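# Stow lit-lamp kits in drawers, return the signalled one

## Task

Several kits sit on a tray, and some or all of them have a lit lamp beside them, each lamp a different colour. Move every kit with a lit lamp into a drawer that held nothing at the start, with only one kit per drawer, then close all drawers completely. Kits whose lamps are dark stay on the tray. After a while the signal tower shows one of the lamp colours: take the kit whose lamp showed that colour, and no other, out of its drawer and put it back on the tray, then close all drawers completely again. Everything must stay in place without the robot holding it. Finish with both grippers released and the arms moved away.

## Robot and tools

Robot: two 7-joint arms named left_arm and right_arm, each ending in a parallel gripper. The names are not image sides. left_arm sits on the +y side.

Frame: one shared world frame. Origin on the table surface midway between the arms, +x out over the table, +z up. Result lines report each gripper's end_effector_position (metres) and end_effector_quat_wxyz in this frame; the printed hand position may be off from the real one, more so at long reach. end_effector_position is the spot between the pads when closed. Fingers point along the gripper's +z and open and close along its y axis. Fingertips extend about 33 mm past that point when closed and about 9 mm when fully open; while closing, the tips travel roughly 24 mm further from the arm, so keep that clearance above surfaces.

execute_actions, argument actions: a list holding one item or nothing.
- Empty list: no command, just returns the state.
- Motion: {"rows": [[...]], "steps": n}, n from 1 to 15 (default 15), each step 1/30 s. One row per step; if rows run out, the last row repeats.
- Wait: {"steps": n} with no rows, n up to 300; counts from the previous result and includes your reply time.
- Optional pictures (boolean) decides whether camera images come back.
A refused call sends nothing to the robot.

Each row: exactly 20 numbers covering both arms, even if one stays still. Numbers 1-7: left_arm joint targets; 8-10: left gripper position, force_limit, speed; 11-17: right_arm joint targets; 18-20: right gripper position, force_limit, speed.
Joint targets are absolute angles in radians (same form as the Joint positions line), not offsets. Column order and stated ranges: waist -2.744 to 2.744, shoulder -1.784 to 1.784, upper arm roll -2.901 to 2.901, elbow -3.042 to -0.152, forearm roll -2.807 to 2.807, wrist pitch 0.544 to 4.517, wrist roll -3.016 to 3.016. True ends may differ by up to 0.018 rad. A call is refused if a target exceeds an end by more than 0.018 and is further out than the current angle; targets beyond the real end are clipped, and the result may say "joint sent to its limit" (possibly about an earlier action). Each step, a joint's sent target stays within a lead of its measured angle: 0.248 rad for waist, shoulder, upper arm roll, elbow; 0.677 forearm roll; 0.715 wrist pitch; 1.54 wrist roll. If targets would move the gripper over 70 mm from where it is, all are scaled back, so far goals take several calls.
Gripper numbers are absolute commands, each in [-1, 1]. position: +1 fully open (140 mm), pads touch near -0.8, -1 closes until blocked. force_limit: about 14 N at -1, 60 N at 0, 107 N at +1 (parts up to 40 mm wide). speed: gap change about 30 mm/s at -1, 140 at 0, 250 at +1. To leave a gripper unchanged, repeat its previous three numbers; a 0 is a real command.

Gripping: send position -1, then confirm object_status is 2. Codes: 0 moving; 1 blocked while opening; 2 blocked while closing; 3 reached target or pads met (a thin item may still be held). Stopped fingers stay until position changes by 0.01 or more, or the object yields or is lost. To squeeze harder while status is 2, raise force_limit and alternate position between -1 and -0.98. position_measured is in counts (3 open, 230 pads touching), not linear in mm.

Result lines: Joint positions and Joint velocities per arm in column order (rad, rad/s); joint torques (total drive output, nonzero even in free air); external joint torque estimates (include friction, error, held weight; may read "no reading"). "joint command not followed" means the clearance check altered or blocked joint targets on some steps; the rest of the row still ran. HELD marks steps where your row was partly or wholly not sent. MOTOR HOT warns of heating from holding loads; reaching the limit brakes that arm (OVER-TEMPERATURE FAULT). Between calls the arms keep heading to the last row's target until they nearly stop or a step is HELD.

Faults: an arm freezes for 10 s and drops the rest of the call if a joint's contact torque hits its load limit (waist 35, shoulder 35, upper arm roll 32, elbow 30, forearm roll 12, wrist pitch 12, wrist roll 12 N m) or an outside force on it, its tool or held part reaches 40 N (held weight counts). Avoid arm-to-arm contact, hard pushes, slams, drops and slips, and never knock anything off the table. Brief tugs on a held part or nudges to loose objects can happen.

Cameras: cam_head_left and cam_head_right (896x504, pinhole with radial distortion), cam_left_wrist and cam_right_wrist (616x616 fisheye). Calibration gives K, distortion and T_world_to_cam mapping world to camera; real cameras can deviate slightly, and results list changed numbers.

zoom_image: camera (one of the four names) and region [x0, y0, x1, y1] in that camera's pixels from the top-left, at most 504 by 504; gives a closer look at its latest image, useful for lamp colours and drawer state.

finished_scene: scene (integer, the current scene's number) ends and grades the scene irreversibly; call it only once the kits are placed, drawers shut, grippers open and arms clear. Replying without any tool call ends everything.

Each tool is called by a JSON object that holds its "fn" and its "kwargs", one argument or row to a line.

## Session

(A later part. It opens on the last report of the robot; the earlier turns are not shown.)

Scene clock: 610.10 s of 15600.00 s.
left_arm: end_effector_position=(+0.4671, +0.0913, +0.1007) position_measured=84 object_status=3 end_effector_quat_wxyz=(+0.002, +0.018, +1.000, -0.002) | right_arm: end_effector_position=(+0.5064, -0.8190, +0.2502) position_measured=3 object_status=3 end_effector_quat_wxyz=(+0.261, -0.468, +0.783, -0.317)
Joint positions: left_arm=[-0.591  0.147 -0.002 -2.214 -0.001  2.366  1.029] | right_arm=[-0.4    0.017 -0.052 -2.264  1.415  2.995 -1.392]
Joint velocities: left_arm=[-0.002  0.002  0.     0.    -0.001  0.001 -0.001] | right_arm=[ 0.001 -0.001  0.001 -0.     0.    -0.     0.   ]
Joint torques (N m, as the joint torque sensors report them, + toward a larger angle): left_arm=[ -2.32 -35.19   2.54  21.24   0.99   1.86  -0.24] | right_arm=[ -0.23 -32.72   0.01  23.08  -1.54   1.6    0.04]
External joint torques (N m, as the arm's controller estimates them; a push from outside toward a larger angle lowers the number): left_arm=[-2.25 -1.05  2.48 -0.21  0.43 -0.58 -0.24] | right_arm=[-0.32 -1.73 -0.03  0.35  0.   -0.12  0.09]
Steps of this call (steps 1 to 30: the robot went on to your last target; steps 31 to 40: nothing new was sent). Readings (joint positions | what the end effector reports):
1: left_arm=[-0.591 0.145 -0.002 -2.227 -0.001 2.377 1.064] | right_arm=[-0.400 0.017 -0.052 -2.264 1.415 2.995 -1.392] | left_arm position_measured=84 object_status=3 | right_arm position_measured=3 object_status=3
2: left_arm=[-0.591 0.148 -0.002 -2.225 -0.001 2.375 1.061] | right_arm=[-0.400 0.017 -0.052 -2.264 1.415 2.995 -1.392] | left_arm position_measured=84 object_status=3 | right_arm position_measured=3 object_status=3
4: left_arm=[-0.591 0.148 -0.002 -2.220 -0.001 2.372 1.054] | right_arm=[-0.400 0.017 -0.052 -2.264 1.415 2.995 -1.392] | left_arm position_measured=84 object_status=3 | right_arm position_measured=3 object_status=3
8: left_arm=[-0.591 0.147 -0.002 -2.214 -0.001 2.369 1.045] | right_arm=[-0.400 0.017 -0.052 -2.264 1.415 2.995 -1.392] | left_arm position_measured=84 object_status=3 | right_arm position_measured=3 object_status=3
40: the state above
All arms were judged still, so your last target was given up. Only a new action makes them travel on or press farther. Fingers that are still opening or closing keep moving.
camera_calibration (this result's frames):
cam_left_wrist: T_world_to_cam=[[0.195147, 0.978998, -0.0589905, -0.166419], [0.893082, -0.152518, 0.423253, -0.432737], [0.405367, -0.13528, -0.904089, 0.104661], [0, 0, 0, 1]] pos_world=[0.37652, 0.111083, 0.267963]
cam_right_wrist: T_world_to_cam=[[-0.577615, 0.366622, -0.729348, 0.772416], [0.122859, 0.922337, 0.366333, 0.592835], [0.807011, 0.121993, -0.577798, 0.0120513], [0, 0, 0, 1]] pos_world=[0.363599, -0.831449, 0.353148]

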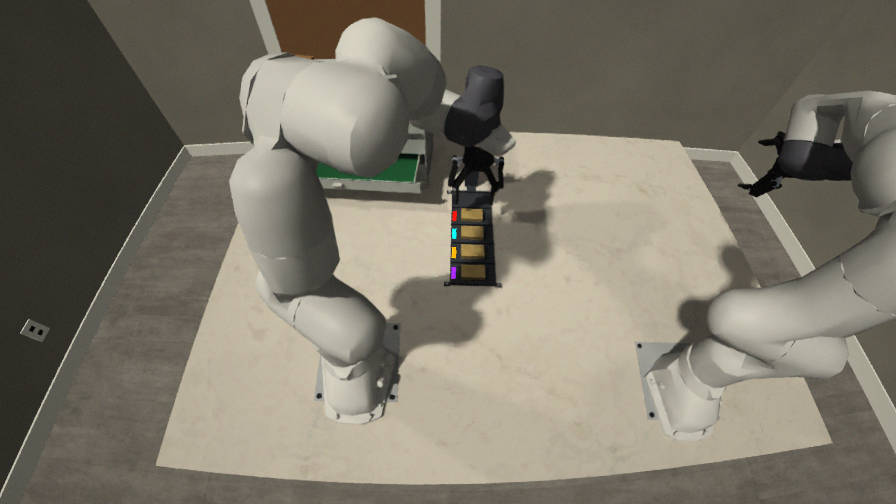

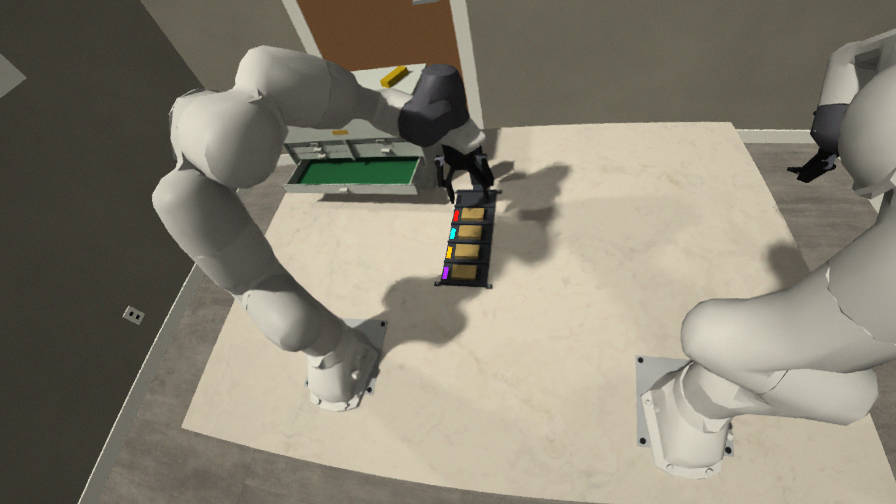

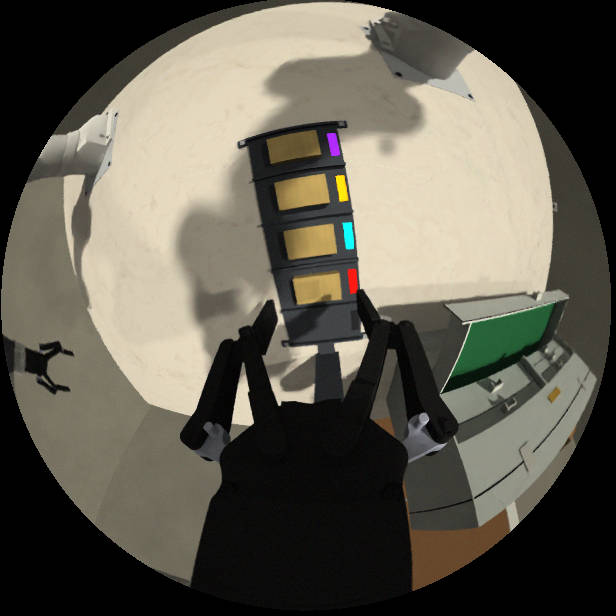

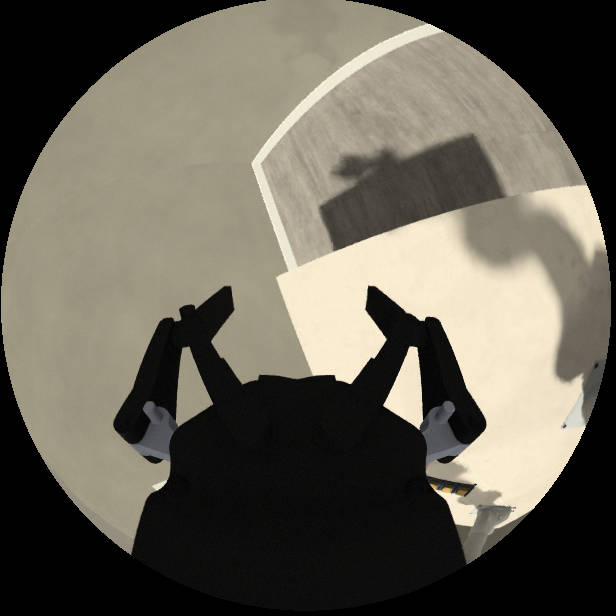

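{"fn": "execute_actions", "kwargs": {
  "actions": [
    {"rows":[[-0.585,0.15,0,-2.215,0,2.45,1.03,0.36,0,0.5, -0.4,0.017,-0.05,-2.264,1.415,2.995,-1.392,1,0,0],[-0.585,0.165,0,-2.22,0,2.47,1.03,0.36,0,0.5, -0.4,0.017,-0.05,-2.264,1.415,2.995,-1.392,1,0,0],[-0.585,0.18,0,-2.224,0,2.49,1.03,0.36,0,0.5, -0.4,0.017,-0.05,-2.264,1.415,2.995,-1.392,1,0,0],[-0.585,0.195,0,-2.228,0,2.511,1.03,0.36,0,0.5, -0.4,0.017,-0.05,-2.264,1.415,2.995,-1.392,1,0,0],[-0.585,0.21,0,-2.231,0,2.511,1.03,0.36,0,0.5, -0.4,0.017,-0.05,-2.264,1.415,2.995,-1.392,1,0,0],[-0.585,0.225,0,-2.234,0,2.511,1.03,0.36,0,0.5, -0.4,0.017,-0.05,-2.264,1.415,2.995,-1.392,1,0,0],[-0.585,0.24,0,-2.237,0,2.511,1.03,0.36,0,0.5, -0.4,0.017,-0.05,-2.264,1.415,2.995,-1.392,1,0,0],[-0.585,0.255,0,-2.239,0,2.511,1.03,0.36,0,0.5, -0.4,0.017,-0.05,-2.264,1.415,2.995,-1.392,1,0,0],[-0.585,0.266,0,-2.2405,0,2.511,1.03,0.36,0,0.5, -0.4,0.017,-0.05,-2.264,1.415,2.995,-1.392,1,0,0]],"steps":15}
  ],
  "pictures": false
}}

{"fn": "execute_actions", "kwargs": {
  "actions": [
    {"steps":8}
  ],
  "pictures": false
}}

{"fn": "execute_actions", "kwargs": {
  "actions": [
    {"rows":[[-0.585,0.266,0,-2.2405,0,2.511,1.03,-1,0,0, -0.4,0.017,-0.05,-2.264,1.415,2.995,-1.392,1,0,0]],"steps":14}
  ],
  "pictures": false
}}

{"fn": "execute_actions", "kwargs": {
  "actions": [
    {"rows":[[-0.585,0.26,0,-2.24,0,2.44,1.03,-1,0,0, -0.4,0.017,-0.05,-2.264,1.415,2.995,-1.392,1,0,0],[-0.585,0.24,0,-2.237,0,2.41,1.03,-1,0,0, -0.4,0.017,-0.05,-2.264,1.415,2.995,-1.392,1,0,0],[-0.585,0.22,0,-2.233,0,2.38,1.03,-1,0,0, -0.4,0.017,-0.05,-2.264,1.415,2.995,-1.392,1,0,0],[-0.585,0.195,0,-2.228,0,2.34,1.03,-1,0,0, -0.4,0.017,-0.05,-2.264,1.415,2.995,-1.392,1,0,0],[-0.585,0.17,0,-2.22,0,2.30,1.03,-1,0,0, -0.4,0.017,-0.05,-2.264,1.415,2.995,-1.392,1,0,0],[-0.585,0.145,0,-2.212,0,2.26,1.03,-1,0,0, -0.4,0.017,-0.05,-2.264,1.415,2.995,-1.392,1,0,0],[-0.585,0.12,0,-2.20,0,2.22,1.03,-1,0,0, -0.4,0.017,-0.05,-2.264,1.415,2.995,-1.392,1,0,0],[-0.585,0.098,0,-2.188,0,2.18,1.03,-1,0,0, -0.4,0.017,-0.05,-2.264,1.415,2.995,-1.392,1,0,0],[-0.585,0.075,0,-2.165,0,2.14,1.03,-1,0,0, -0.4,0.017,-0.05,-2.264,1.415,2.995,-1.392,1,0,0],[-0.585,0.052,0,-2.143,0,2.10,1.03,-1,0,0, -0.4,0.017,-0.05,-2.264,1.415,2.995,-1.392,1,0,0],[-0.585,0.03,0,-2.12,0,2.062,1.03,-1,0,0, -0.4,0.017,-0.05,-2.264,1.415,2.995,-1.392,1,0,0],[-0.585,0.01,0,-2.097,0,2.062,1.03,-1,0,0, -0.4,0.017,-0.05,-2.264,1.415,2.995,-1.392,1,0,0],[-0.585,-0.008,0,-2.074,0,2.062,1.03,-1,0,0, -0.4,0.017,-0.05,-2.264,1.415,2.995,-1.392,1,0,0]],"steps":15}
  ],
  "pictures": false
}}

{"fn": "execute_actions", "kwargs": {
  "actions": [
    {"rows":[[0.003,-0.008,0,-2.074,0,2.062,1.635,-1,0,0, -0.4,0.017,-0.05,-2.264,1.415,2.995,-1.392,1,0,0]],"steps":15}
  ],
  "pictures": false
}}

{"fn": "execute_actions", "kwargs": {
  "actions": [
    {"steps":25}
  ],
  "pictures": false
}}

{"fn": "execute_actions", "kwargs": {
  "actions": [
    {"rows":[[0.003,-0.005,0,-2.08,0,2.14,1.635,-1,0,0, -0.4,0.017,-0.05,-2.264,1.415,2.995,-1.392,1,0,0],[0.003,0.01,0,-2.097,0,2.18,1.635,-1,0,0, -0.4,0.017,-0.05,-2.264,1.415,2.995,-1.392,1,0,0],[0.003,0.025,0,-2.115,0,2.22,1.635,-1,0,0, -0.4,0.017,-0.05,-2.264,1.415,2.995,-1.392,1,0,0],[0.003,0.04,0,-2.132,0,2.26,1.635,-1,0,0, -0.4,0.017,-0.05,-2.264,1.415,2.995,-1.392,1,0,0],[0.003,0.055,0,-2.148,0,2.29,1.635,-1,0,0, -0.4,0.017,-0.05,-2.264,1.415,2.995,-1.392,1,0,0],[0.003,0.07,0,-2.162,0,2.29,1.635,-1,0,0, -0.4,0.017,-0.05,-2.264,1.415,2.995,-1.392,1,0,0],[0.003,0.085,0,-2.176,0,2.29,1.635,-1,0,0, -0.4,0.017,-0.05,-2.264,1.415,2.995,-1.392,1,0,0],[0.003,0.096,0,-2.188,0,2.29,1.635,-1,0,0, -0.4,0.017,-0.05,-2.264,1.415,2.995,-1.392,1,0,0]],"steps":15}
  ],
  "pictures": false
}}

{"fn": "execute_actions", "kwargs": {
  "actions": [
    {"steps":8}
  ]
}}

Scene clock: 661.80 s of 15600.00 s.
left_arm: end_effector_position=(+0.4628, +0.0963, +0.0353) position_measured=84 object_status=3 end_effector_quat_wxyz=(-0.006, +0.016, +1.000, +0.003) | right_arm: end_effector_position=(+0.5064, -0.8190, +0.2502) position_measured=3 object_status=3 end_effector_quat_wxyz=(+0.261, -0.468, +0.783, -0.317)
Joint positions: left_arm=[-0.588  0.267 -0.002 -2.243 -0.001  2.496  1.029] | right_arm=[-0.4    0.017 -0.052 -2.264  1.415  2.995 -1.392]
Joint velocities: left_arm=[-0.    -0.    -0.001  0.006 -0.     0.062  0.001] | right_arm=[-0.    -0.001  0.001  0.001 -0.002  0.     0.001]
Joint torques (N m, as the joint torque sensors report them, + toward a larger angle): left_arm=[  1.21 -36.89   2.08  19.27   1.05   3.23   0.09] | right_arm=[  0.28 -32.68  -0.16  22.69  -1.54   1.66   0.07]
External joint torques (N m, as the arm's controller estimates them; a push from outside toward a larger angle lowers the number): left_arm=[ 1.31  0.32  1.94 -0.87  0.57  0.8   0.09] | right_arm=[ 0.19 -1.75 -0.19  0.02  0.   -0.05  0.11]
Steps of this call (steps 1 to 90: nothing new was sent; then 48.20 s passed at rest; steps 91 to 105: all 15 steps of this action). Readings (joint positions | what the end effector reports):
91: left_arm=[-0.591 0.147 -0.002 -2.215 -0.001 2.378 1.029] | right_arm=[-0.400 0.017 -0.052 -2.264 1.415 2.995 -1.392] | left_arm position_measured=84 object_status=3 | right_arm position_measured=3 object_status=3
92: left_arm=[-0.590 0.150 -0.002 -2.215 -0.001 2.394 1.029] | right_arm=[-0.400 0.017 -0.052 -2.264 1.415 2.995 -1.392] | left_arm position_measured=84 object_status=3 | right_arm position_measured=3 object_status=3
94: left_arm=[-0.589 0.164 -0.002 -2.216 -0.001 2.429 1.029] | right_arm=[-0.400 0.017 -0.052 -2.264 1.415 2.995 -1.392] | left_arm position_measured=84 object_status=3 | right_arm position_measured=3 object_status=3
98: left_arm=[-0.588 0.219 -0.002 -2.228 -0.001 2.473 1.029] | right_arm=[-0.400 0.017 -0.052 -2.264 1.415 2.995 -1.392] | left_arm position_measured=84 object_status=3 | right_arm position_measured=3 object_status=3
105: the state above

Scene clock: 662.07 s of 15600.00 s.
left_arm: end_effector_position=(+0.4654, +0.0947, +0.0362) position_measured=84 object_status=3 end_effector_quat_wxyz=(-0.002, +0.016, +1.000, +0.001) | right_arm: end_effector_position=(+0.5064, -0.8190, +0.2502) position_measured=3 object_status=3 end_effector_quat_wxyz=(+0.261, -0.468, +0.783, -0.317)
Joint positions: left_arm=[-0.588  0.267 -0.002 -2.242 -0.001  2.505  1.029] | right_arm=[-0.4    0.017 -0.052 -2.264  1.415  2.995 -1.392]
Joint velocities: left_arm=[ 0.001  0.     0.001  0.    -0.     0.013  0.001] | right_arm=[-0.001 -0.    -0.001  0.001  0.    -0.    -0.001]
Joint torques (N m, as the joint torque sensors report them, + toward a larger angle): left_arm=[  1.12 -37.     1.95  20.19   0.95   3.05   0.06] | right_arm=[ -0.05 -32.8    0.13  23.1   -1.54   1.62   0.01]
External joint torques (N m, as the arm's controller estimates them; a push from outside toward a larger angle lowers the number): left_arm=[ 1.09 -0.74  1.7   0.53  0.48  0.62  0.06] | right_arm=[ 0.04 -1.83  0.28  0.39 -0.01 -0.12  0.06]
Steps of this call (steps 1 to 8: the robot went on to your last target). Readings (joint positions | what the end effector reports):
1: left_arm=[-0.588 0.267 -0.002 -2.242 -0.001 2.498 1.029] | right_arm=[-0.400 0.017 -0.052 -2.264 1.415 2.995 -1.392] | left_arm position_measured=84 object_status=3 | right_arm position_measured=3 object_status=3
2: left_arm=[-0.588 0.267 -0.002 -2.242 -0.001 2.500 1.029] | right_arm=[-0.400 0.017 -0.052 -2.264 1.415 2.995 -1.392] | left_arm position_measured=84 object_status=3 | right_arm position_measured=3 object_status=3
4: left_arm=[-0.588 0.267 -0.002 -2.242 -0.001 2.502 1.029] | right_arm=[-0.400 0.017 -0.052 -2.264 1.415 2.995 -1.392] | left_arm position_measured=84 object_status=3 | right_arm position_measured=3 object_status=3
8: the state above

Scene clock: 662.53 s of 15600.00 s.
left_arm: end_effector_position=(+0.4665, +0.0941, +0.0373) position_measured=134 object_status=2 end_effector_quat_wxyz=(-0.001, +0.016, +1.000, -0.000) | right_arm: end_effector_position=(+0.5064, -0.8190, +0.2502) position_measured=3 object_status=3 end_effector_quat_wxyz=(+0.261, -0.468, +0.783, -0.317)
Joint positions: left_arm=[-0.588  0.266 -0.002 -2.241 -0.001  2.506  1.029] | right_arm=[-0.4    0.017 -0.052 -2.264  1.415  2.995 -1.392]
Joint velocities: left_arm=[ 0.001 -0.     0.    -0.     0.002  0.     0.001] | right_arm=[-0.     0.    -0.001  0.001 -0.     0.    -0.   ]
Joint torques (N m, as the joint torque sensors report them, + toward a larger angle): left_arm=[  1.95 -36.06   1.21  19.14   0.89   3.25   0.16] | right_arm=[  0.15 -32.75  -0.26  23.17  -1.49   1.67   0.04]
External joint torques (N m, as the arm's controller estimates them; a push from outside toward a larger angle lowers the number): left_arm=[ 1.95  0.18  0.99 -0.53  0.42  0.82  0.16] | right_arm=[ 0.15 -1.79 -0.2   0.45  0.04 -0.06  0.09]
Steps of this call (steps 1 to 14: all 14 steps of this action). Readings (joint positions | what the end effector reports):
1: left_arm=[-0.588 0.267 -0.002 -2.242 -0.001 2.505 1.029] | right_arm=[-0.400 0.017 -0.052 -2.264 1.415 2.995 -1.392] | left_arm position_measured=84 object_status=0 | right_arm position_measured=3 object_status=3
2: left_arm=[-0.588 0.267 -0.002 -2.242 -0.001 2.505 1.029] | right_arm=[-0.400 0.017 -0.052 -2.264 1.415 2.995 -1.392] | left_arm position_measured=91 object_status=0 | right_arm position_measured=3 object_status=3
4: left_arm=[-0.588 0.267 -0.002 -2.242 -0.001 2.506 1.029] | right_arm=[-0.400 0.017 -0.052 -2.264 1.415 2.995 -1.392] | left_arm position_measured=106 object_status=0 | right_arm position_measured=3 object_status=3
8: left_arm=[-0.588 0.266 -0.002 -2.241 -0.001 2.506 1.029] | right_arm=[-0.400 0.017 -0.052 -2.264 1.415 2.995 -1.392] | left_arm position_measured=134 object_status=0 | right_arm position_measured=3 object_status=3
14: the state above

Scene clock: 663.03 s of 15600.00 s.
left_arm: end_effector_position=(+0.4798, +0.0854, +0.2137) position_measured=134 object_status=2 end_effector_quat_wxyz=(+0.019, +0.016, +1.000, -0.012) | right_arm: end_effector_position=(+0.5064, -0.8190, +0.2502) position_measured=3 object_status=3 end_effector_quat_wxyz=(+0.261, -0.468, +0.783, -0.317)
Joint positions: left_arm=[-0.588  0.005 -0.002 -2.089 -0.001  2.14   1.029] | right_arm=[-0.4    0.017 -0.052 -2.264  1.415  2.995 -1.392]
Joint velocities: left_arm=[-0.001 -0.409  0.     0.377  0.    -0.383  0.002] | right_arm=[ 0.002  0.     0.     0.001 -0.     0.001 -0.   ]
Joint torques (N m, as the joint torque sensors report them, + toward a larger angle): left_arm=[  0.67 -17.58   1.39  14.47   1.2    0.51   0.16] | right_arm=[  0.02 -32.64  -0.03  23.32  -1.49   1.6    0.08]
External joint torques (N m, as the arm's controller estimates them; a push from outside toward a larger angle lowers the number): left_arm=[ 0.7  -0.79  1.42  0.98  0.63 -0.55  0.17] | right_arm=[-0.1  -1.77 -0.08  0.61  0.06 -0.11  0.12]
Steps of this call (steps 1 to 15: all 15 steps of this action). Readings (joint positions | what the end effector reports):
1: left_arm=[-0.588 0.265 -0.002 -2.241 -0.001 2.497 1.029] | right_arm=[-0.400 0.017 -0.052 -2.264 1.415 2.995 -1.392] | left_arm position_measured=134 object_status=2 | right_arm position_measured=3 object_status=3
2: left_arm=[-0.588 0.261 -0.002 -2.241 -0.001 2.483 1.029] | right_arm=[-0.400 0.017 -0.052 -2.264 1.415 2.995 -1.392] | left_arm position_measured=134 object_status=2 | right_arm position_measured=3 object_status=3
4: left_arm=[-0.588 0.240 -0.002 -2.240 -0.001 2.442 1.029] | right_arm=[-0.400 0.017 -0.052 -2.264 1.415 2.995 -1.392] | left_arm position_measured=134 object_status=2 | right_arm position_measured=3 object_status=3
8: left_arm=[-0.588 0.156 -0.002 -2.216 -0.001 2.327 1.029] | right_arm=[-0.400 0.017 -0.052 -2.264 1.415 2.995 -1.392] | left_arm position_measured=134 object_status=2 | right_arm position_measured=3 object_status=3
15: the state above

Scene clock: 663.53 s of 15600.00 s.
left_arm: end_effector_position=(+0.5606, +0.3617, +0.2232) position_measured=134 object_status=2 end_effector_quat_wxyz=(+0.010, -0.071, +0.997, -0.002) | right_arm: end_effector_position=(+0.5064, -0.8190, +0.2502) position_measured=3 object_status=3 end_effector_quat_wxyz=(+0.261, -0.468, +0.783, -0.317)
Joint positions: left_arm=[-0.064 -0.008 -0.002 -2.073 -0.001  2.085  1.377] | right_arm=[-0.4    0.017 -0.052 -2.264  1.415  2.995 -1.392]
Joint velocities: left_arm=[ 0.949  0.003  0.133 -0.     0.001 -0.113  0.831] | right_arm=[ 0.     0.002  0.001 -0.001 -0.     0.     0.001]
Joint torques (N m, as the joint torque sensors report them, + toward a larger angle): left_arm=[ -6.4  -31.17  -5.68  22.99   1.36   1.92   0.57] | right_arm=[  0.13 -33.05   0.21  23.28  -1.58   1.63   0.  ]
External joint torques (N m, as the arm's controller estimates them; a push from outside toward a larger angle lowers the number): left_arm=[ 0.97  1.13  1.53 -0.5   0.78 -0.48  0.58] | right_arm=[ 0.05 -2.22  0.19  0.66 -0.04 -0.08  0.04]
Steps of this call (steps 1 to 15: all 15 steps of this action). Readings (joint positions | what the end effector reports):
1: left_arm=[-0.566 -0.005 -0.014 -2.081 -0.001 2.135 1.057] | right_arm=[-0.400 0.017 -0.052 -2.264 1.415 2.995 -1.392] | left_arm position_measured=134 object_status=2 | right_arm position_measured=3 object_status=3
2: left_arm=[-0.537 -0.010 -0.019 -2.076 -0.001 2.131 1.085] | right_arm=[-0.400 0.017 -0.052 -2.264 1.415 2.995 -1.392] | left_arm position_measured=134 object_status=2 | right_arm position_measured=3 object_status=3
4: left_arm=[-0.470 -0.012 -0.018 -2.073 -0.001 2.123 1.135] | right_arm=[-0.400 0.017 -0.052 -2.264 1.415 2.995 -1.392] | left_arm position_measured=134 object_status=2 | right_arm position_measured=3 object_status=3
8: left_arm=[-0.325 -0.010 -0.012 -2.073 -0.001 2.108 1.222] | right_arm=[-0.400 0.017 -0.052 -2.264 1.415 2.995 -1.392] | left_arm position_measured=134 object_status=2 | right_arm position_measured=3 object_status=3
15: the state above

Scene clock: 664.37 s of 15600.00 s.
left_arm: end_effector_position=(+0.5547, +0.4021, +0.2211) position_measured=134 object_status=2 end_effector_quat_wxyz=(-0.000, +0.010, +1.000, -0.000) | right_arm: end_effector_position=(+0.5064, -0.8190, +0.2502) position_measured=3 object_status=3 end_effector_quat_wxyz=(+0.261, -0.468, +0.783, -0.317)
Joint positions: left_arm=[ 0.005 -0.008  0.003 -2.074 -0.001  2.065  1.612] | right_arm=[-0.4    0.017 -0.052 -2.264  1.415  2.995 -1.392]
Joint velocities: left_arm=[ 0.001  0.     0.001 -0.001 -0.    -0.     0.054] | right_arm=[ 0.     0.    -0.001  0.    -0.001 -0.    -0.001]
Joint torques (N m, as the joint torque sensors report them, + toward a larger angle): left_arm=[ -1.64 -30.83  -1.2   23.02   1.22   1.92   0.47] | right_arm=[  0.18 -32.58   0.01  23.03  -1.54   1.63   0.02]
External joint torques (N m, as the arm's controller estimates them; a push from outside toward a larger angle lowers the number): left_arm=[-1.74  0.54 -1.29 -0.82  0.49 -0.5   0.47] | right_arm=[ 0.16 -1.69  0.06  0.35  0.   -0.09  0.06]
Steps of this call (steps 1 to 25: the robot went on to your last target). Readings (joint positions | what the end effector reports):
1: left_arm=[-0.037 -0.008 0.003 -2.073 -0.001 2.082 1.403] | right_arm=[-0.400 0.017 -0.052 -2.264 1.415 2.995 -1.392] | left_arm position_measured=134 object_status=2 | right_arm position_measured=3 object_status=3
2: left_arm=[-0.018 -0.008 0.008 -2.073 -0.001 2.079 1.426] | right_arm=[-0.400 0.017 -0.052 -2.264 1.415 2.995 -1.392] | left_arm position_measured=134 object_status=2 | right_arm position_measured=3 object_status=3
4: left_arm=[0.002 -0.008 0.011 -2.074 -0.001 2.074 1.466] | right_arm=[-0.400 0.017 -0.052 -2.264 1.415 2.995 -1.392] | left_arm position_measured=134 object_status=2 | right_arm position_measured=3 object_status=3
8: left_arm=[0.005 -0.008 0.006 -2.074 -0.001 2.069 1.524] | right_arm=[-0.400 0.017 -0.052 -2.264 1.415 2.995 -1.392] | left_arm position_measured=134 object_status=2 | right_arm position_measured=3 object_status=3
25: the state above

Scene clock: 674.80 s of 15600.00 s.
left_arm: end_effector_position=(+0.5492, +0.4019, +0.1352) position_measured=134 object_status=2 end_effector_quat_wxyz=(-0.009, +0.016, +1.000, -0.001) | right_arm: end_effector_position=(+0.5064, -0.8190, +0.2502) position_measured=3 object_status=3 end_effector_quat_wxyz=(+0.261, -0.468, +0.783, -0.317)
Joint positions: left_arm=[ 0.005  0.091  0.002 -2.182 -0.001  2.254  1.624] | right_arm=[-0.4    0.017 -0.052 -2.264  1.415  2.995 -1.392]
Joint velocities: left_arm=[-0.001 -0.002 -0.    -0.001  0.001  0.     0.   ] | right_arm=[-0.    -0.001 -0.    -0.001  0.002  0.    -0.   ]
Joint torques (N m, as the joint torque sensors report them, + toward a larger angle): left_arm=[ -0.15 -32.     0.6   21.23   0.86   2.35   0.18] | right_arm=[  0.   -32.95  -0.25  23.14  -1.58   1.63   0.02]
External joint torques (N m, as the arm's controller estimates them; a push from outside toward a larger angle lowers the number): left_arm=[-0.07  1.34  0.59 -1.18  0.23 -0.04  0.18] | right_arm=[-0.06 -1.96 -0.25  0.44 -0.05 -0.09  0.06]
FORCE FAULT: contact force on the left arm reached its limit, and that arm stopped for 10 seconds. The contact can be on any part of that arm, not only on its tool. That arm's remaining commands of this call were not run. That arm holds still and accepts commands again. Move the arm away from the contact; if what it grips holds it there, let go first. Pushing or pulling that hard again can fault the arm again.
The stop of the left arm began at step 13 of this call (marked STOPPED below). From that step on that arm followed nothing that you had sent. 3 of its steps, steps kept back included, did not run and will not run. Nothing is kept back now, and the robot has no last target.
Steps of this call (steps 1 to 15: all 15 steps of this action; steps 16 to 313: the stop continued). Readings (joint positions | what the end effector reports):
1: left_arm=[0.005 -0.007 0.003 -2.076 -0.001 2.076 1.614] | right_arm=[-0.400 0.017 -0.052 -2.264 1.415 2.995 -1.392] | left_arm position_measured=134 object_status=2 | right_arm position_measured=3 object_status=3
2: left_arm=[0.005 -0.006 0.003 -2.080 -0.001 2.094 1.615] | right_arm=[-0.400 0.017 -0.052 -2.264 1.415 2.995 -1.392] | left_arm position_measured=134 object_status=2 | right_arm position_measured=3 object_status=3
4: left_arm=[0.005 0.007 0.003 -2.098 -0.001 2.142 1.618] | right_arm=[-0.400 0.017 -0.052 -2.264 1.415 2.995 -1.392] | left_arm position_measured=134 object_status=2 | right_arm position_measured=3 object_status=3
8: left_arm=[0.005 0.063 0.002 -2.155 -0.001 2.222 1.621] | right_arm=[-0.400 0.017 -0.052 -2.264 1.415 2.995 -1.392] | left_arm position_measured=134 object_status=2 | right_arm position_measured=3 object_status=3
13: left_arm=[0.005 0.090 0.002 -2.180 -0.001 2.254 1.624] | right_arm=[-0.400 0.017 -0.052 -2.264 1.415 2.995 -1.392] | left_arm position_measured=134 object_status=2 | right_arm position_measured=3 object_status=3 STOPPED (the left arm)
313: the state above

Scene clock: 674.83 s of 15600.00 s.
left_arm: end_effector_position=(+0.5492, +0.4019, +0.1352) position_measured=134 object_status=2 end_effector_quat_wxyz=(-0.009, +0.016, +1.000, -0.001) | right_arm: end_effector_position=(+0.5064, -0.8190, +0.2502) position_measured=3 object_status=3 end_effector_quat_wxyz=(+0.261, -0.468, +0.783, -0.317)
Joint positions: left_arm=[ 0.005  0.091  0.002 -2.182 -0.001  2.254  1.624] | right_arm=[-0.4    0.017 -0.052 -2.264  1.415  2.995 -1.392]
Joint velocities: left_arm=[ 0.001 -0.     0.001 -0.001  0.001  0.     0.001] | right_arm=[ 0.001 -0.    -0.001 -0.001  0.001  0.001 -0.   ]
Joint torques (N m, as the joint torque sensors report them, + toward a larger angle): left_arm=[ -0.53 -31.9    0.36  21.25   0.93   2.37  -0.01] | right_arm=[  0.06 -32.94   0.04  22.94  -1.5    1.65   0.05]
External joint torques (N m, as the arm's controller estimates them; a push from outside toward a larger angle lowers the number): left_arm=[-0.67  1.17  0.14 -1.    0.3   0.01 -0.01] | right_arm=[ 0.04 -2.08  0.08  0.29  0.03 -0.08  0.09]
A stop began in an earlier call of the same reply, so what this call sent did not run. Send another action.
Steps of this call (step 1: nothing new was sent). Readings (joint positions | what the end effector reports):
1: the state above
camera_calibration (this result's frames):
cam_left_wrist: T_world_to_cam=[[0.188312, 0.980247, -0.0604506, -0.481031], [0.903246, -0.148696, 0.402538, -0.477604], [0.385598, -0.130405, -0.913405, 0.154733], [0, 0, 0, 1]] pos_world=[0.462313, 0.420689, 0.30451]
cam_right_wrist: T_world_to_cam=[[-0.577621, 0.366613, -0.729349, 0.772412], [0.122843, 0.922339, 0.366333, 0.592835], [0.807009, 0.122007, -0.577798, 0.0120569], [0, 0, 0, 1]] pos_world=[0.363605, -0.831442, 0.353148]

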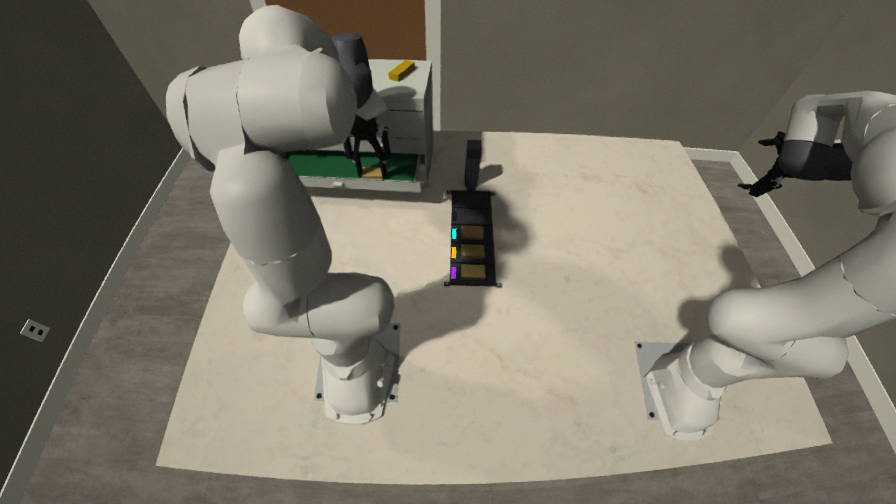

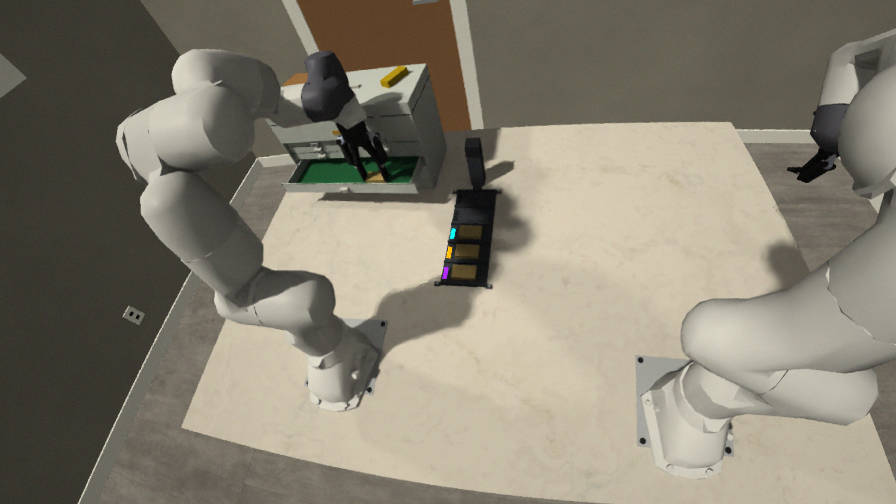

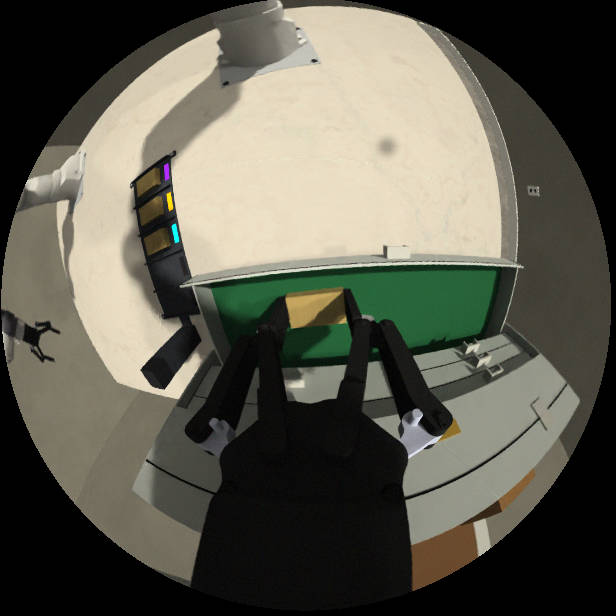

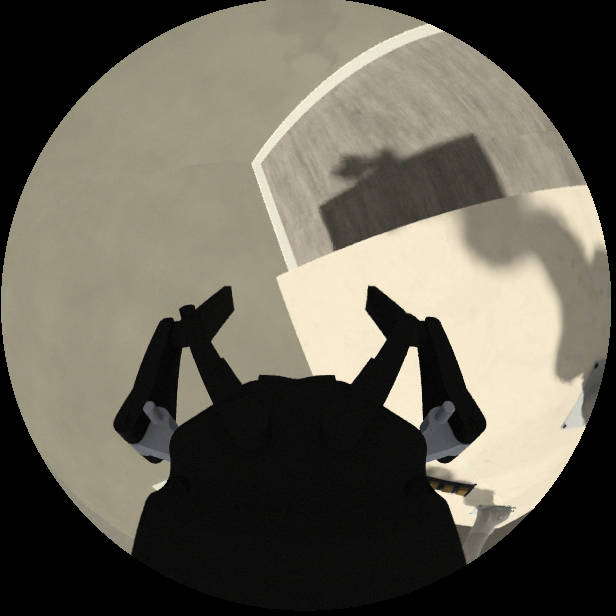

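{"fn": "execute_actions", "kwargs": {
  "actions": [
    {"rows":[[0.005,0.089,0,-2.181,0,2.256,1.63,0.36,0,0.5, -0.4,0.017,-0.05,-2.264,1.415,2.995,-1.392,1,0,0]],"steps":10}
  ],
  "pictures": false
}}

{"fn": "execute_actions", "kwargs": {
  "actions": [
    {"rows":[[0.005,0.08,0,-2.175,0,2.18,1.63,0.36,0,0.5, -0.4,0.017,-0.05,-2.264,1.415,2.995,-1.392,1,0,0],[0.005,0.065,0,-2.158,0,2.14,1.63,0.36,0,0.5, -0.4,0.017,-0.05,-2.264,1.415,2.995,-1.392,1,0,0],[0.005,0.05,0,-2.142,0,2.10,1.63,0.36,0,0.5, -0.4,0.017,-0.05,-2.264,1.415,2.995,-1.392,1,0,0],[0.005,0.03,0,-2.12,0,2.06,1.63,0.36,0,0.5, -0.4,0.017,-0.05,-2.264,1.415,2.995,-1.392,1,0,0],[0.005,0.01,0,-2.097,0,2.06,1.63,0.36,0,0.5, -0.4,0.017,-0.05,-2.264,1.415,2.995,-1.392,1,0,0],[0.005,-0.008,0,-2.074,0,2.06,1.63,0.36,0,0.5, -0.4,0.017,-0.05,-2.264,1.415,2.995,-1.392,1,0,0]],"steps":10}
  ],
  "pictures": false
}}

{"fn": "execute_actions", "kwargs": {
  "actions": [
    {"rows":[[0.213,-0.75,0,-2.98,0,2.75,1.74,-0.2,0,0.5, -0.4,0.017,-0.05,-2.264,1.415,2.995,-1.392,1,0,0]],"steps":15}
  ],
  "pictures": false
}}

{"fn": "execute_actions", "kwargs": {
  "actions": [
    {"steps":15}
  ],
  "pictures": false
}}

{"fn": "execute_actions", "kwargs": {
  "actions": [
    {"rows":[[0.214,-0.305,0,-2.978,0,3.221,1.744,-0.2,0,0.5, -0.4,0.017,-0.05,-2.264,1.415,2.995,-1.392,1,0,0]],"steps":15}
  ],
  "pictures": false
}}

{"fn": "execute_actions", "kwargs": {
  "actions": [
    {"steps":20}
  ],
  "pictures": false
}}

{"fn": "execute_actions", "kwargs": {
  "actions": [
    {"rows":[[0.213,-0.303,0,-2.975,0,3.221,1.744,-1,0,0, -0.4,0.017,-0.05,-2.264,1.415,2.995,-1.392,1,0,0]],"steps":15}
  ]
}}

Scene clock: 713.07 s of 15600.00 s.
left_arm: end_effector_position=(+0.5492, +0.4019, +0.1353) position_measured=84 object_status=0 end_effector_quat_wxyz=(-0.009, +0.016, +1.000, -0.001) | right_arm: end_effector_position=(+0.5064, -0.8190, +0.2502) position_measured=3 object_status=3 end_effector_quat_wxyz=(+0.261, -0.468, +0.783, -0.317)
Joint positions: left_arm=[ 0.005  0.091  0.002 -2.182 -0.001  2.254  1.624] | right_arm=[-0.4    0.017 -0.052 -2.264  1.415  2.995 -1.392]
Joint velocities: left_arm=[-0.001  0.     0.001 -0.    -0.001  0.    -0.001] | right_arm=[-0.001 -0.     0.001 -0.001  0.001 -0.    -0.   ]
Joint torques (N m, as the joint torque sensors report them, + toward a larger angle): left_arm=[ -0.09 -34.26  -0.82  22.24   1.22   2.84   0.42] | right_arm=[ -0.02 -32.51  -0.45  23.1   -1.55   1.62   0.03]
External joint torques (N m, as the arm's controller estimates them; a push from outside toward a larger angle lowers the number): left_arm=[-0.07 -1.08 -0.89 -0.08  0.59  0.47  0.42] | right_arm=[-0.04 -1.61 -0.4   0.46 -0.02 -0.1   0.07]
Steps of this call (steps 1 to 90: nothing new was sent; then 34.90 s passed at rest; steps 91 to 100: all 10 steps of this action). Readings (joint positions | what the end effector reports):
91: left_arm=[0.005 0.091 0.002 -2.182 -0.001 2.254 1.624] | right_arm=[-0.400 0.017 -0.052 -2.264 1.415 2.995 -1.392] | left_arm position_measured=134 object_status=0 | right_arm position_measured=3 object_status=3
92: left_arm=[0.005 0.091 0.002 -2.182 -0.001 2.254 1.624] | right_arm=[-0.400 0.017 -0.052 -2.264 1.415 2.995 -1.392] | left_arm position_measured=132 object_status=0 | right_arm position_measured=3 object_status=3
94: left_arm=[0.005 0.091 0.002 -2.182 -0.001 2.254 1.624] | right_arm=[-0.400 0.017 -0.052 -2.264 1.415 2.995 -1.392] | left_arm position_measured=105 object_status=0 | right_arm position_measured=3 object_status=3
98: left_arm=[0.005 0.091 0.002 -2.182 -0.001 2.254 1.624] | right_arm=[-0.400 0.017 -0.052 -2.264 1.415 2.995 -1.392] | left_arm position_measured=84 object_status=0 | right_arm position_measured=3 object_status=3
100: the state above

Scene clock: 713.40 s of 15600.00 s.
left_arm: end_effector_position=(+0.5653, +0.4022, +0.2243) position_measured=84 object_status=3 end_effector_quat_wxyz=(+0.017, +0.016, +1.000, +0.000) | right_arm: end_effector_position=(+0.5064, -0.8190, +0.2502) position_measured=3 object_status=3 end_effector_quat_wxyz=(+0.261, -0.468, +0.783, -0.317)
Joint positions: left_arm=[ 0.005 -0.009  0.002 -2.076 -0.001  2.101  1.624] | right_arm=[-0.4    0.017 -0.052 -2.264  1.415  2.995 -1.392]
Joint velocities: left_arm=[ 0.    -0.157  0.     0.146  0.001 -0.182  0.   ] | right_arm=[-0.    -0.002 -0.    -0.001 -0.    -0.     0.001]
Joint torques (N m, as the joint torque sensors report them, + toward a larger angle): left_arm=[ -0.72 -22.01  -1.33  17.61   1.18   0.87   0.41] | right_arm=[ -0.02 -32.84   0.18  22.92  -1.5    1.62   0.04]
External joint torques (N m, as the arm's controller estimates them; a push from outside toward a larger angle lowers the number): left_arm=[-0.78 -1.28 -1.37  0.73  0.55 -0.64  0.41] | right_arm=[ 0.06 -1.81  0.32  0.18  0.03 -0.12  0.09]
Steps of this call (steps 1 to 10: all 10 steps of this action). Readings (joint positions | what the end effector reports):
1: left_arm=[0.005 0.090 0.002 -2.180 -0.001 2.243 1.624] | right_arm=[-0.400 0.017 -0.052 -2.264 1.415 2.995 -1.392] | left_arm position_measured=84 object_status=0 | right_arm position_measured=3 object_status=3
2: left_arm=[0.005 0.086 0.002 -2.177 -0.001 2.225 1.624] | right_arm=[-0.400 0.017 -0.052 -2.264 1.415 2.995 -1.392] | left_arm position_measured=84 object_status=0 | right_arm position_measured=3 object_status=3
4: left_arm=[0.005 0.070 0.002 -2.159 -0.001 2.177 1.624] | right_arm=[-0.400 0.017 -0.052 -2.264 1.415 2.995 -1.392] | left_arm position_measured=84 object_status=3 | right_arm position_measured=3 object_status=3
8: left_arm=[0.005 0.009 0.002 -2.092 -0.001 2.115 1.624] | right_arm=[-0.400 0.017 -0.052 -2.264 1.415 2.995 -1.392] | left_arm position_measured=84 object_status=3 | right_arm position_measured=3 object_status=3
10: the state above

Scene clock: 713.90 s of 15600.00 s.
left_arm: end_effector_position=(+0.4510, +0.4919, +0.2477) position_measured=154 object_status=3 end_effector_quat_wxyz=(+0.252, -0.048, +0.966, +0.044) | right_arm: end_effector_position=(+0.5064, -0.8190, +0.2502) position_measured=3 object_status=3 end_effector_quat_wxyz=(+0.261, -0.468, +0.783, -0.317)
Joint positions: left_arm=[ 0.209 -0.723  0.004 -2.879 -0.001  2.674  1.699] | right_arm=[-0.4    0.017 -0.052 -2.264  1.415  2.995 -1.392]
Joint velocities: left_arm=[ 0.015 -0.351 -0.008 -1.382 -0.001  0.389  0.114] | right_arm=[ 0.001 -0.002  0.001 -0.001 -0.    -0.001 -0.   ]
Joint torques (N m, as the joint torque sensors report them, + toward a larger angle): left_arm=[ 1.33 -6.69 -1.88 31.09  1.12  5.27  0.42] | right_arm=[  0.17 -33.05  -0.14  23.07  -1.56   1.63   0.03]
External joint torques (N m, as the arm's controller estimates them; a push from outside toward a larger angle lowers the number): left_arm=[ 1.52 -1.56 -0.99 -1.08  0.3   0.9   0.44] | right_arm=[ 0.06 -2.06 -0.18  0.37 -0.02 -0.09  0.07]
Steps of this call (steps 1 to 15: all 15 steps of this action). Readings (joint positions | what the end effector reports):
1: left_arm=[0.018 -0.030 -0.005 -2.099 -0.001 2.140 1.627] | right_arm=[-0.400 0.017 -0.052 -2.264 1.415 2.995 -1.392] | left_arm position_measured=84 object_status=0 | right_arm position_measured=3 object_status=3
2: left_arm=[0.037 -0.058 -0.008 -2.131 -0.001 2.181 1.631] | right_arm=[-0.400 0.017 -0.052 -2.264 1.415 2.995 -1.392] | left_arm position_measured=93 object_status=0 | right_arm position_measured=3 object_status=3
4: left_arm=[0.080 -0.124 -0.008 -2.200 -0.001 2.265 1.639] | right_arm=[-0.400 0.017 -0.052 -2.264 1.415 2.995 -1.392] | left_arm position_measured=114 object_status=0 | right_arm position_measured=3 object_status=3
8: left_arm=[0.165 -0.328 -0.002 -2.410 -0.001 2.461 1.662] | right_arm=[-0.400 0.017 -0.052 -2.264 1.415 2.995 -1.392] | left_arm position_measured=153 object_status=0 | right_arm position_measured=3 object_status=3
15: the state above

Scene clock: 714.40 s of 15600.00 s.
left_arm: end_effector_position=(+0.4311, +0.4873, +0.2159) position_measured=154 object_status=3 end_effector_quat_wxyz=(+0.248, -0.035, +0.967, +0.047) | right_arm: end_effector_position=(+0.5064, -0.8190, +0.2502) position_measured=3 object_status=3 end_effector_quat_wxyz=(+0.261, -0.468, +0.783, -0.317)
Joint positions: left_arm=[ 0.21  -0.748  0.003 -2.978 -0.001  2.742  1.727] | right_arm=[-0.4    0.017 -0.052 -2.264  1.415  2.995 -1.392]
Joint velocities: left_arm=[ 0.001  0.    -0.001 -0.002 -0.001  0.025  0.024] | right_arm=[-0.001 -0.001 -0.001 -0.001  0.001  0.    -0.   ]
Joint torques (N m, as the joint torque sensors report them, + toward a larger angle): left_arm=[ 1.32 -7.54 -1.75 21.95  1.09  4.09  0.47] | right_arm=[ -0.18 -32.76   0.05  22.71  -1.52   1.61   0.  ]
External joint torques (N m, as the arm's controller estimates them; a push from outside toward a larger angle lowers the number): left_arm=[ 1.3  -1.74 -1.08 -1.63  0.43  0.81  0.48] | right_arm=[-0.03 -1.91  0.26  0.13  0.   -0.13  0.04]
Steps of this call (steps 1 to 15: the robot went on to your last target). Readings (joint positions | what the end effector reports):
1: left_arm=[0.210 -0.730 0.004 -2.918 -0.001 2.685 1.702] | right_arm=[-0.400 0.017 -0.052 -2.264 1.415 2.995 -1.392] | left_arm position_measured=154 object_status=3 | right_arm position_measured=3 object_status=3
2: left_arm=[0.210 -0.734 0.003 -2.944 -0.001 2.694 1.706] | right_arm=[-0.400 0.017 -0.052 -2.264 1.415 2.995 -1.392] | left_arm position_measured=154 object_status=3 | right_arm position_measured=3 object_status=3
4: left_arm=[0.210 -0.739 0.003 -2.969 -0.001 2.708 1.711] | right_arm=[-0.400 0.017 -0.052 -2.264 1.415 2.995 -1.392] | left_arm position_measured=154 object_status=3 | right_arm position_measured=3 object_status=3
8: left_arm=[0.210 -0.746 0.003 -2.978 -0.001 2.728 1.719] | right_arm=[-0.400 0.017 -0.052 -2.264 1.415 2.995 -1.392] | left_arm position_measured=154 object_status=3 | right_arm position_measured=3 object_status=3
15: the state above

Scene clock: 714.90 s of 15600.00 s.
left_arm: end_effector_position=(+0.4626, +0.4953, +0.1211) position_measured=154 object_status=3 end_effector_quat_wxyz=(+0.252, -0.031, +0.966, +0.049) | right_arm: end_effector_position=(+0.5064, -0.8190, +0.2502) position_measured=3 object_status=3 end_effector_quat_wxyz=(+0.261, -0.468, +0.783, -0.317)
Joint positions: left_arm=[ 0.211 -0.308  0.002 -2.98  -0.001  3.191  1.735] | right_arm=[-0.4    0.017 -0.052 -2.264  1.415  2.995 -1.392]
Joint velocities: left_arm=[0.    0.001 0.    0.008 0.001 0.159 0.008] | right_arm=[-0.001 -0.    -0.001 -0.     0.     0.     0.   ]
Joint torques (N m, as the joint torque sensors report them, + toward a larger angle): left_arm=[  1.04 -13.27  -1.13  17.45   0.87   3.96   0.43] | right_arm=[  0.17 -32.6    0.09  23.33  -1.53   1.66   0.03]
External joint torques (N m, as the arm's controller estimates them; a push from outside toward a larger angle lowers the number): left_arm=[ 1.05  1.74 -0.83 -0.41  0.49  0.74  0.44] | right_arm=[ 0.22 -1.73  0.21  0.7   0.   -0.07  0.07]
Steps of this call (steps 1 to 15: all 15 steps of this action). Readings (joint positions | what the end effector reports):
1: left_arm=[0.211 -0.701 0.003 -2.972 -0.001 2.819 1.728] | right_arm=[-0.400 0.017 -0.052 -2.264 1.415 2.995 -1.392] | left_arm position_measured=154 object_status=3 | right_arm position_measured=3 object_status=3
2: left_arm=[0.211 -0.625 0.003 -2.966 -0.001 2.894 1.729] | right_arm=[-0.400 0.017 -0.052 -2.264 1.415 2.995 -1.392] | left_arm position_measured=154 object_status=3 | right_arm position_measured=3 object_status=3
4: left_arm=[0.211 -0.470 0.003 -2.966 -0.001 3.003 1.730] | right_arm=[-0.400 0.017 -0.052 -2.264 1.415 2.995 -1.392] | left_arm position_measured=154 object_status=3 | right_arm position_measured=3 object_status=3
8: left_arm=[0.211 -0.323 0.002 -2.984 -0.001 3.114 1.733] | right_arm=[-0.400 0.017 -0.052 -2.264 1.415 2.995 -1.392] | left_arm position_measured=154 object_status=3 | right_arm position_measured=3 object_status=3
15: the state above

Scene clock: 715.57 s of 15600.00 s.
left_arm: end_effector_position=(+0.4684, +0.4967, +0.1270) position_measured=154 object_status=3 end_effector_quat_wxyz=(+0.264, -0.030, +0.963, +0.052) | right_arm: end_effector_position=(+0.5064, -0.8190, +0.2502) position_measured=3 object_status=3 end_effector_quat_wxyz=(+0.261, -0.468, +0.783, -0.317)
Joint positions: left_arm=[ 0.211 -0.307  0.002 -2.979 -0.001  3.216  1.737] | right_arm=[-0.4    0.017 -0.052 -2.264  1.415  2.995 -1.392]
Joint velocities: left_arm=[-0.001  0.001  0.001 -0.    -0.     0.004  0.001] | right_arm=[-0.    -0.     0.    -0.001 -0.    -0.     0.001]
Joint torques (N m, as the joint torque sensors report them, + toward a larger angle): left_arm=[  0.86 -13.21  -1.07  18.34   0.85   4.09   0.57] | right_arm=[ -0.14 -32.72  -0.07  23.16  -1.49   1.67   0.06]
External joint torques (N m, as the arm's controller estimates them; a push from outside toward a larger angle lowers the number): left_arm=[ 0.87  1.92 -0.77  0.21  0.47  0.76  0.58] | right_arm=[-0.16 -1.88 -0.03  0.53  0.04 -0.05  0.11]
Steps of this call (steps 1 to 20: the robot went on to your last target). Readings (joint positions | what the end effector reports):
1: left_arm=[0.211 -0.308 0.002 -2.979 -0.001 3.196 1.735] | right_arm=[-0.400 0.017 -0.052 -2.264 1.415 2.995 -1.392] | left_arm position_measured=154 object_status=3 | right_arm position_measured=3 object_status=3
2: left_arm=[0.211 -0.307 0.002 -2.979 -0.001 3.200 1.736] | right_arm=[-0.400 0.017 -0.052 -2.264 1.415 2.995 -1.392] | left_arm position_measured=154 object_status=3 | right_arm position_measured=3 object_status=3
4: left_arm=[0.211 -0.307 0.002 -2.979 -0.001 3.205 1.736] | right_arm=[-0.400 0.017 -0.052 -2.264 1.415 2.995 -1.392] | left_arm position_measured=154 object_status=3 | right_arm position_measured=3 object_status=3
8: left_arm=[0.211 -0.307 0.002 -2.979 -0.001 3.212 1.736] | right_arm=[-0.400 0.017 -0.052 -2.264 1.415 2.995 -1.392] | left_arm position_measured=154 object_status=3 | right_arm position_measured=3 object_status=3
20: the state above

Scene clock: 716.07 s of 15600.00 s.
left_arm: end_effector_position=(+0.4697, +0.4956, +0.1275) position_measured=197 object_status=2 end_effector_quat_wxyz=(+0.264, -0.028, +0.963, +0.052) | right_arm: end_effector_position=(+0.5064, -0.8190, +0.2502) position_measured=3 object_status=3 end_effector_quat_wxyz=(+0.261, -0.468, +0.783, -0.317)
Joint positions: left_arm=[ 0.21  -0.305 -0.    -2.977 -0.     3.217  1.737] | right_arm=[-0.4    0.017 -0.052 -2.264  1.415  2.995 -1.392]
Joint velocities: left_arm=[ 0.001  0.001 -0.001  0.001 -0.001  0.    -0.001] | right_arm=[ 0.001 -0.001 -0.001 -0.001  0.     0.    -0.001]
Joint torques (N m, as the joint torque sensors report them, + toward a larger angle): left_arm=[  1.18 -13.14   0.49  19.05   0.77   4.18   0.51] | right_arm=[ -0.03 -32.98  -0.04  22.96  -1.5    1.67  -0.01]
External joint torques (N m, as the arm's controller estimates them; a push from outside toward a larger angle lowers the number): left_arm=[1.13 2.07 0.73 0.9  0.41 0.85 0.52] | right_arm=[-0.08 -1.97 -0.03  0.24  0.04 -0.06  0.04]
Steps of this call (steps 1 to 15: all 15 steps of this action). Readings (joint positions | what the end effector reports):
1: left_arm=[0.211 -0.307 0.002 -2.979 -0.001 3.216 1.737] | right_arm=[-0.400 0.017 -0.052 -2.264 1.415 2.995 -1.392] | left_arm position_measured=154 object_status=0 | right_arm position_measured=3 object_status=3
2: left_arm=[0.211 -0.306 0.002 -2.978 -0.001 3.216 1.737] | right_arm=[-0.400 0.017 -0.052 -2.264 1.415 2.995 -1.392] | left_arm position_measured=161 object_status=0 | right_arm position_measured=3 object_status=3
4: left_arm=[0.211 -0.306 0.002 -2.977 -0.001 3.217 1.737] | right_arm=[-0.400 0.017 -0.052 -2.264 1.415 2.995 -1.392] | left_arm position_measured=176 object_status=0 | right_arm position_measured=3 object_status=3
8: left_arm=[0.210 -0.305 -0.000 -2.977 -0.000 3.217 1.737] | right_arm=[-0.400 0.017 -0.052 -2.264 1.415 2.995 -1.392] | left_arm position_measured=197 object_status=0 | right_arm position_measured=3 object_status=3
15: the state above
camera_calibration (this result's frames):
cam_left_wrist: T_world_to_cam=[[0.0842632, 0.98942, 0.118105, -0.536811], [0.570536, -0.145081, 0.808356, -0.286073], [0.816938, -0.000731768, -0.576725, -0.11921], [0, 0, 0, 1]] pos_world=[0.305835, 0.48954, 0.225898]
cam_right_wrist: T_world_to_cam=[[-0.577622, 0.366611, -0.729349, 0.772411], [0.12284, 0.92234, 0.366333, 0.592835], [0.807009, 0.122009, -0.577798, 0.012058], [0, 0, 0, 1]] pos_world=[0.363606, -0.831441, 0.353148]

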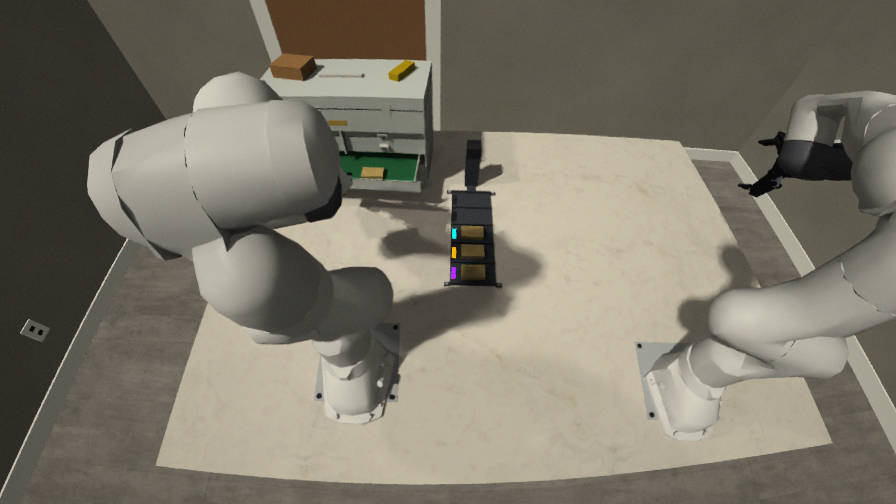

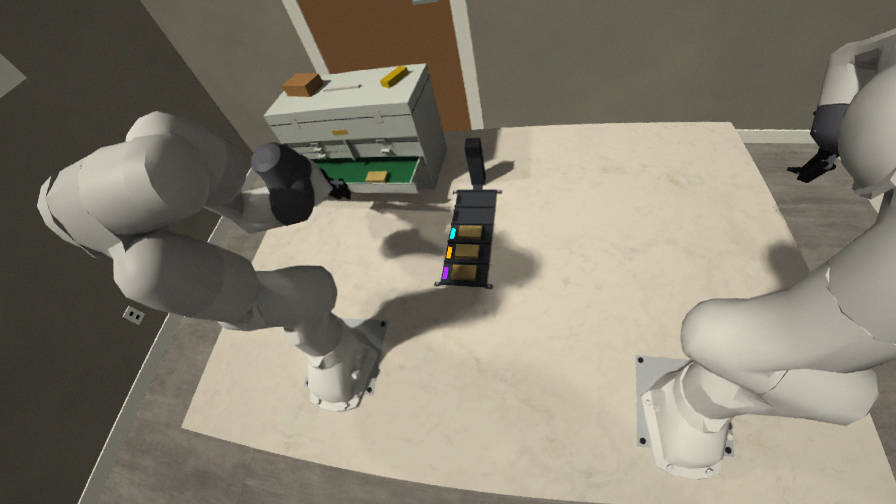

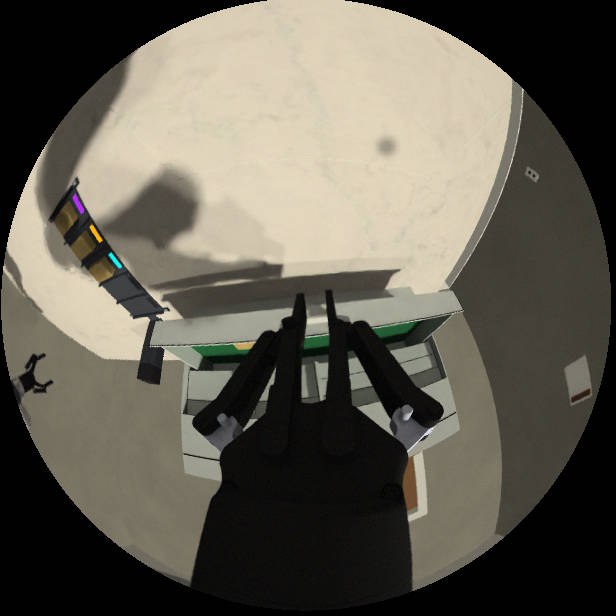

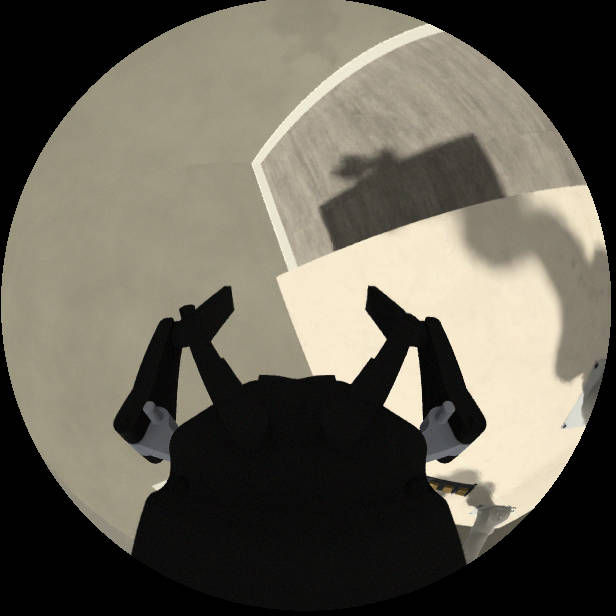

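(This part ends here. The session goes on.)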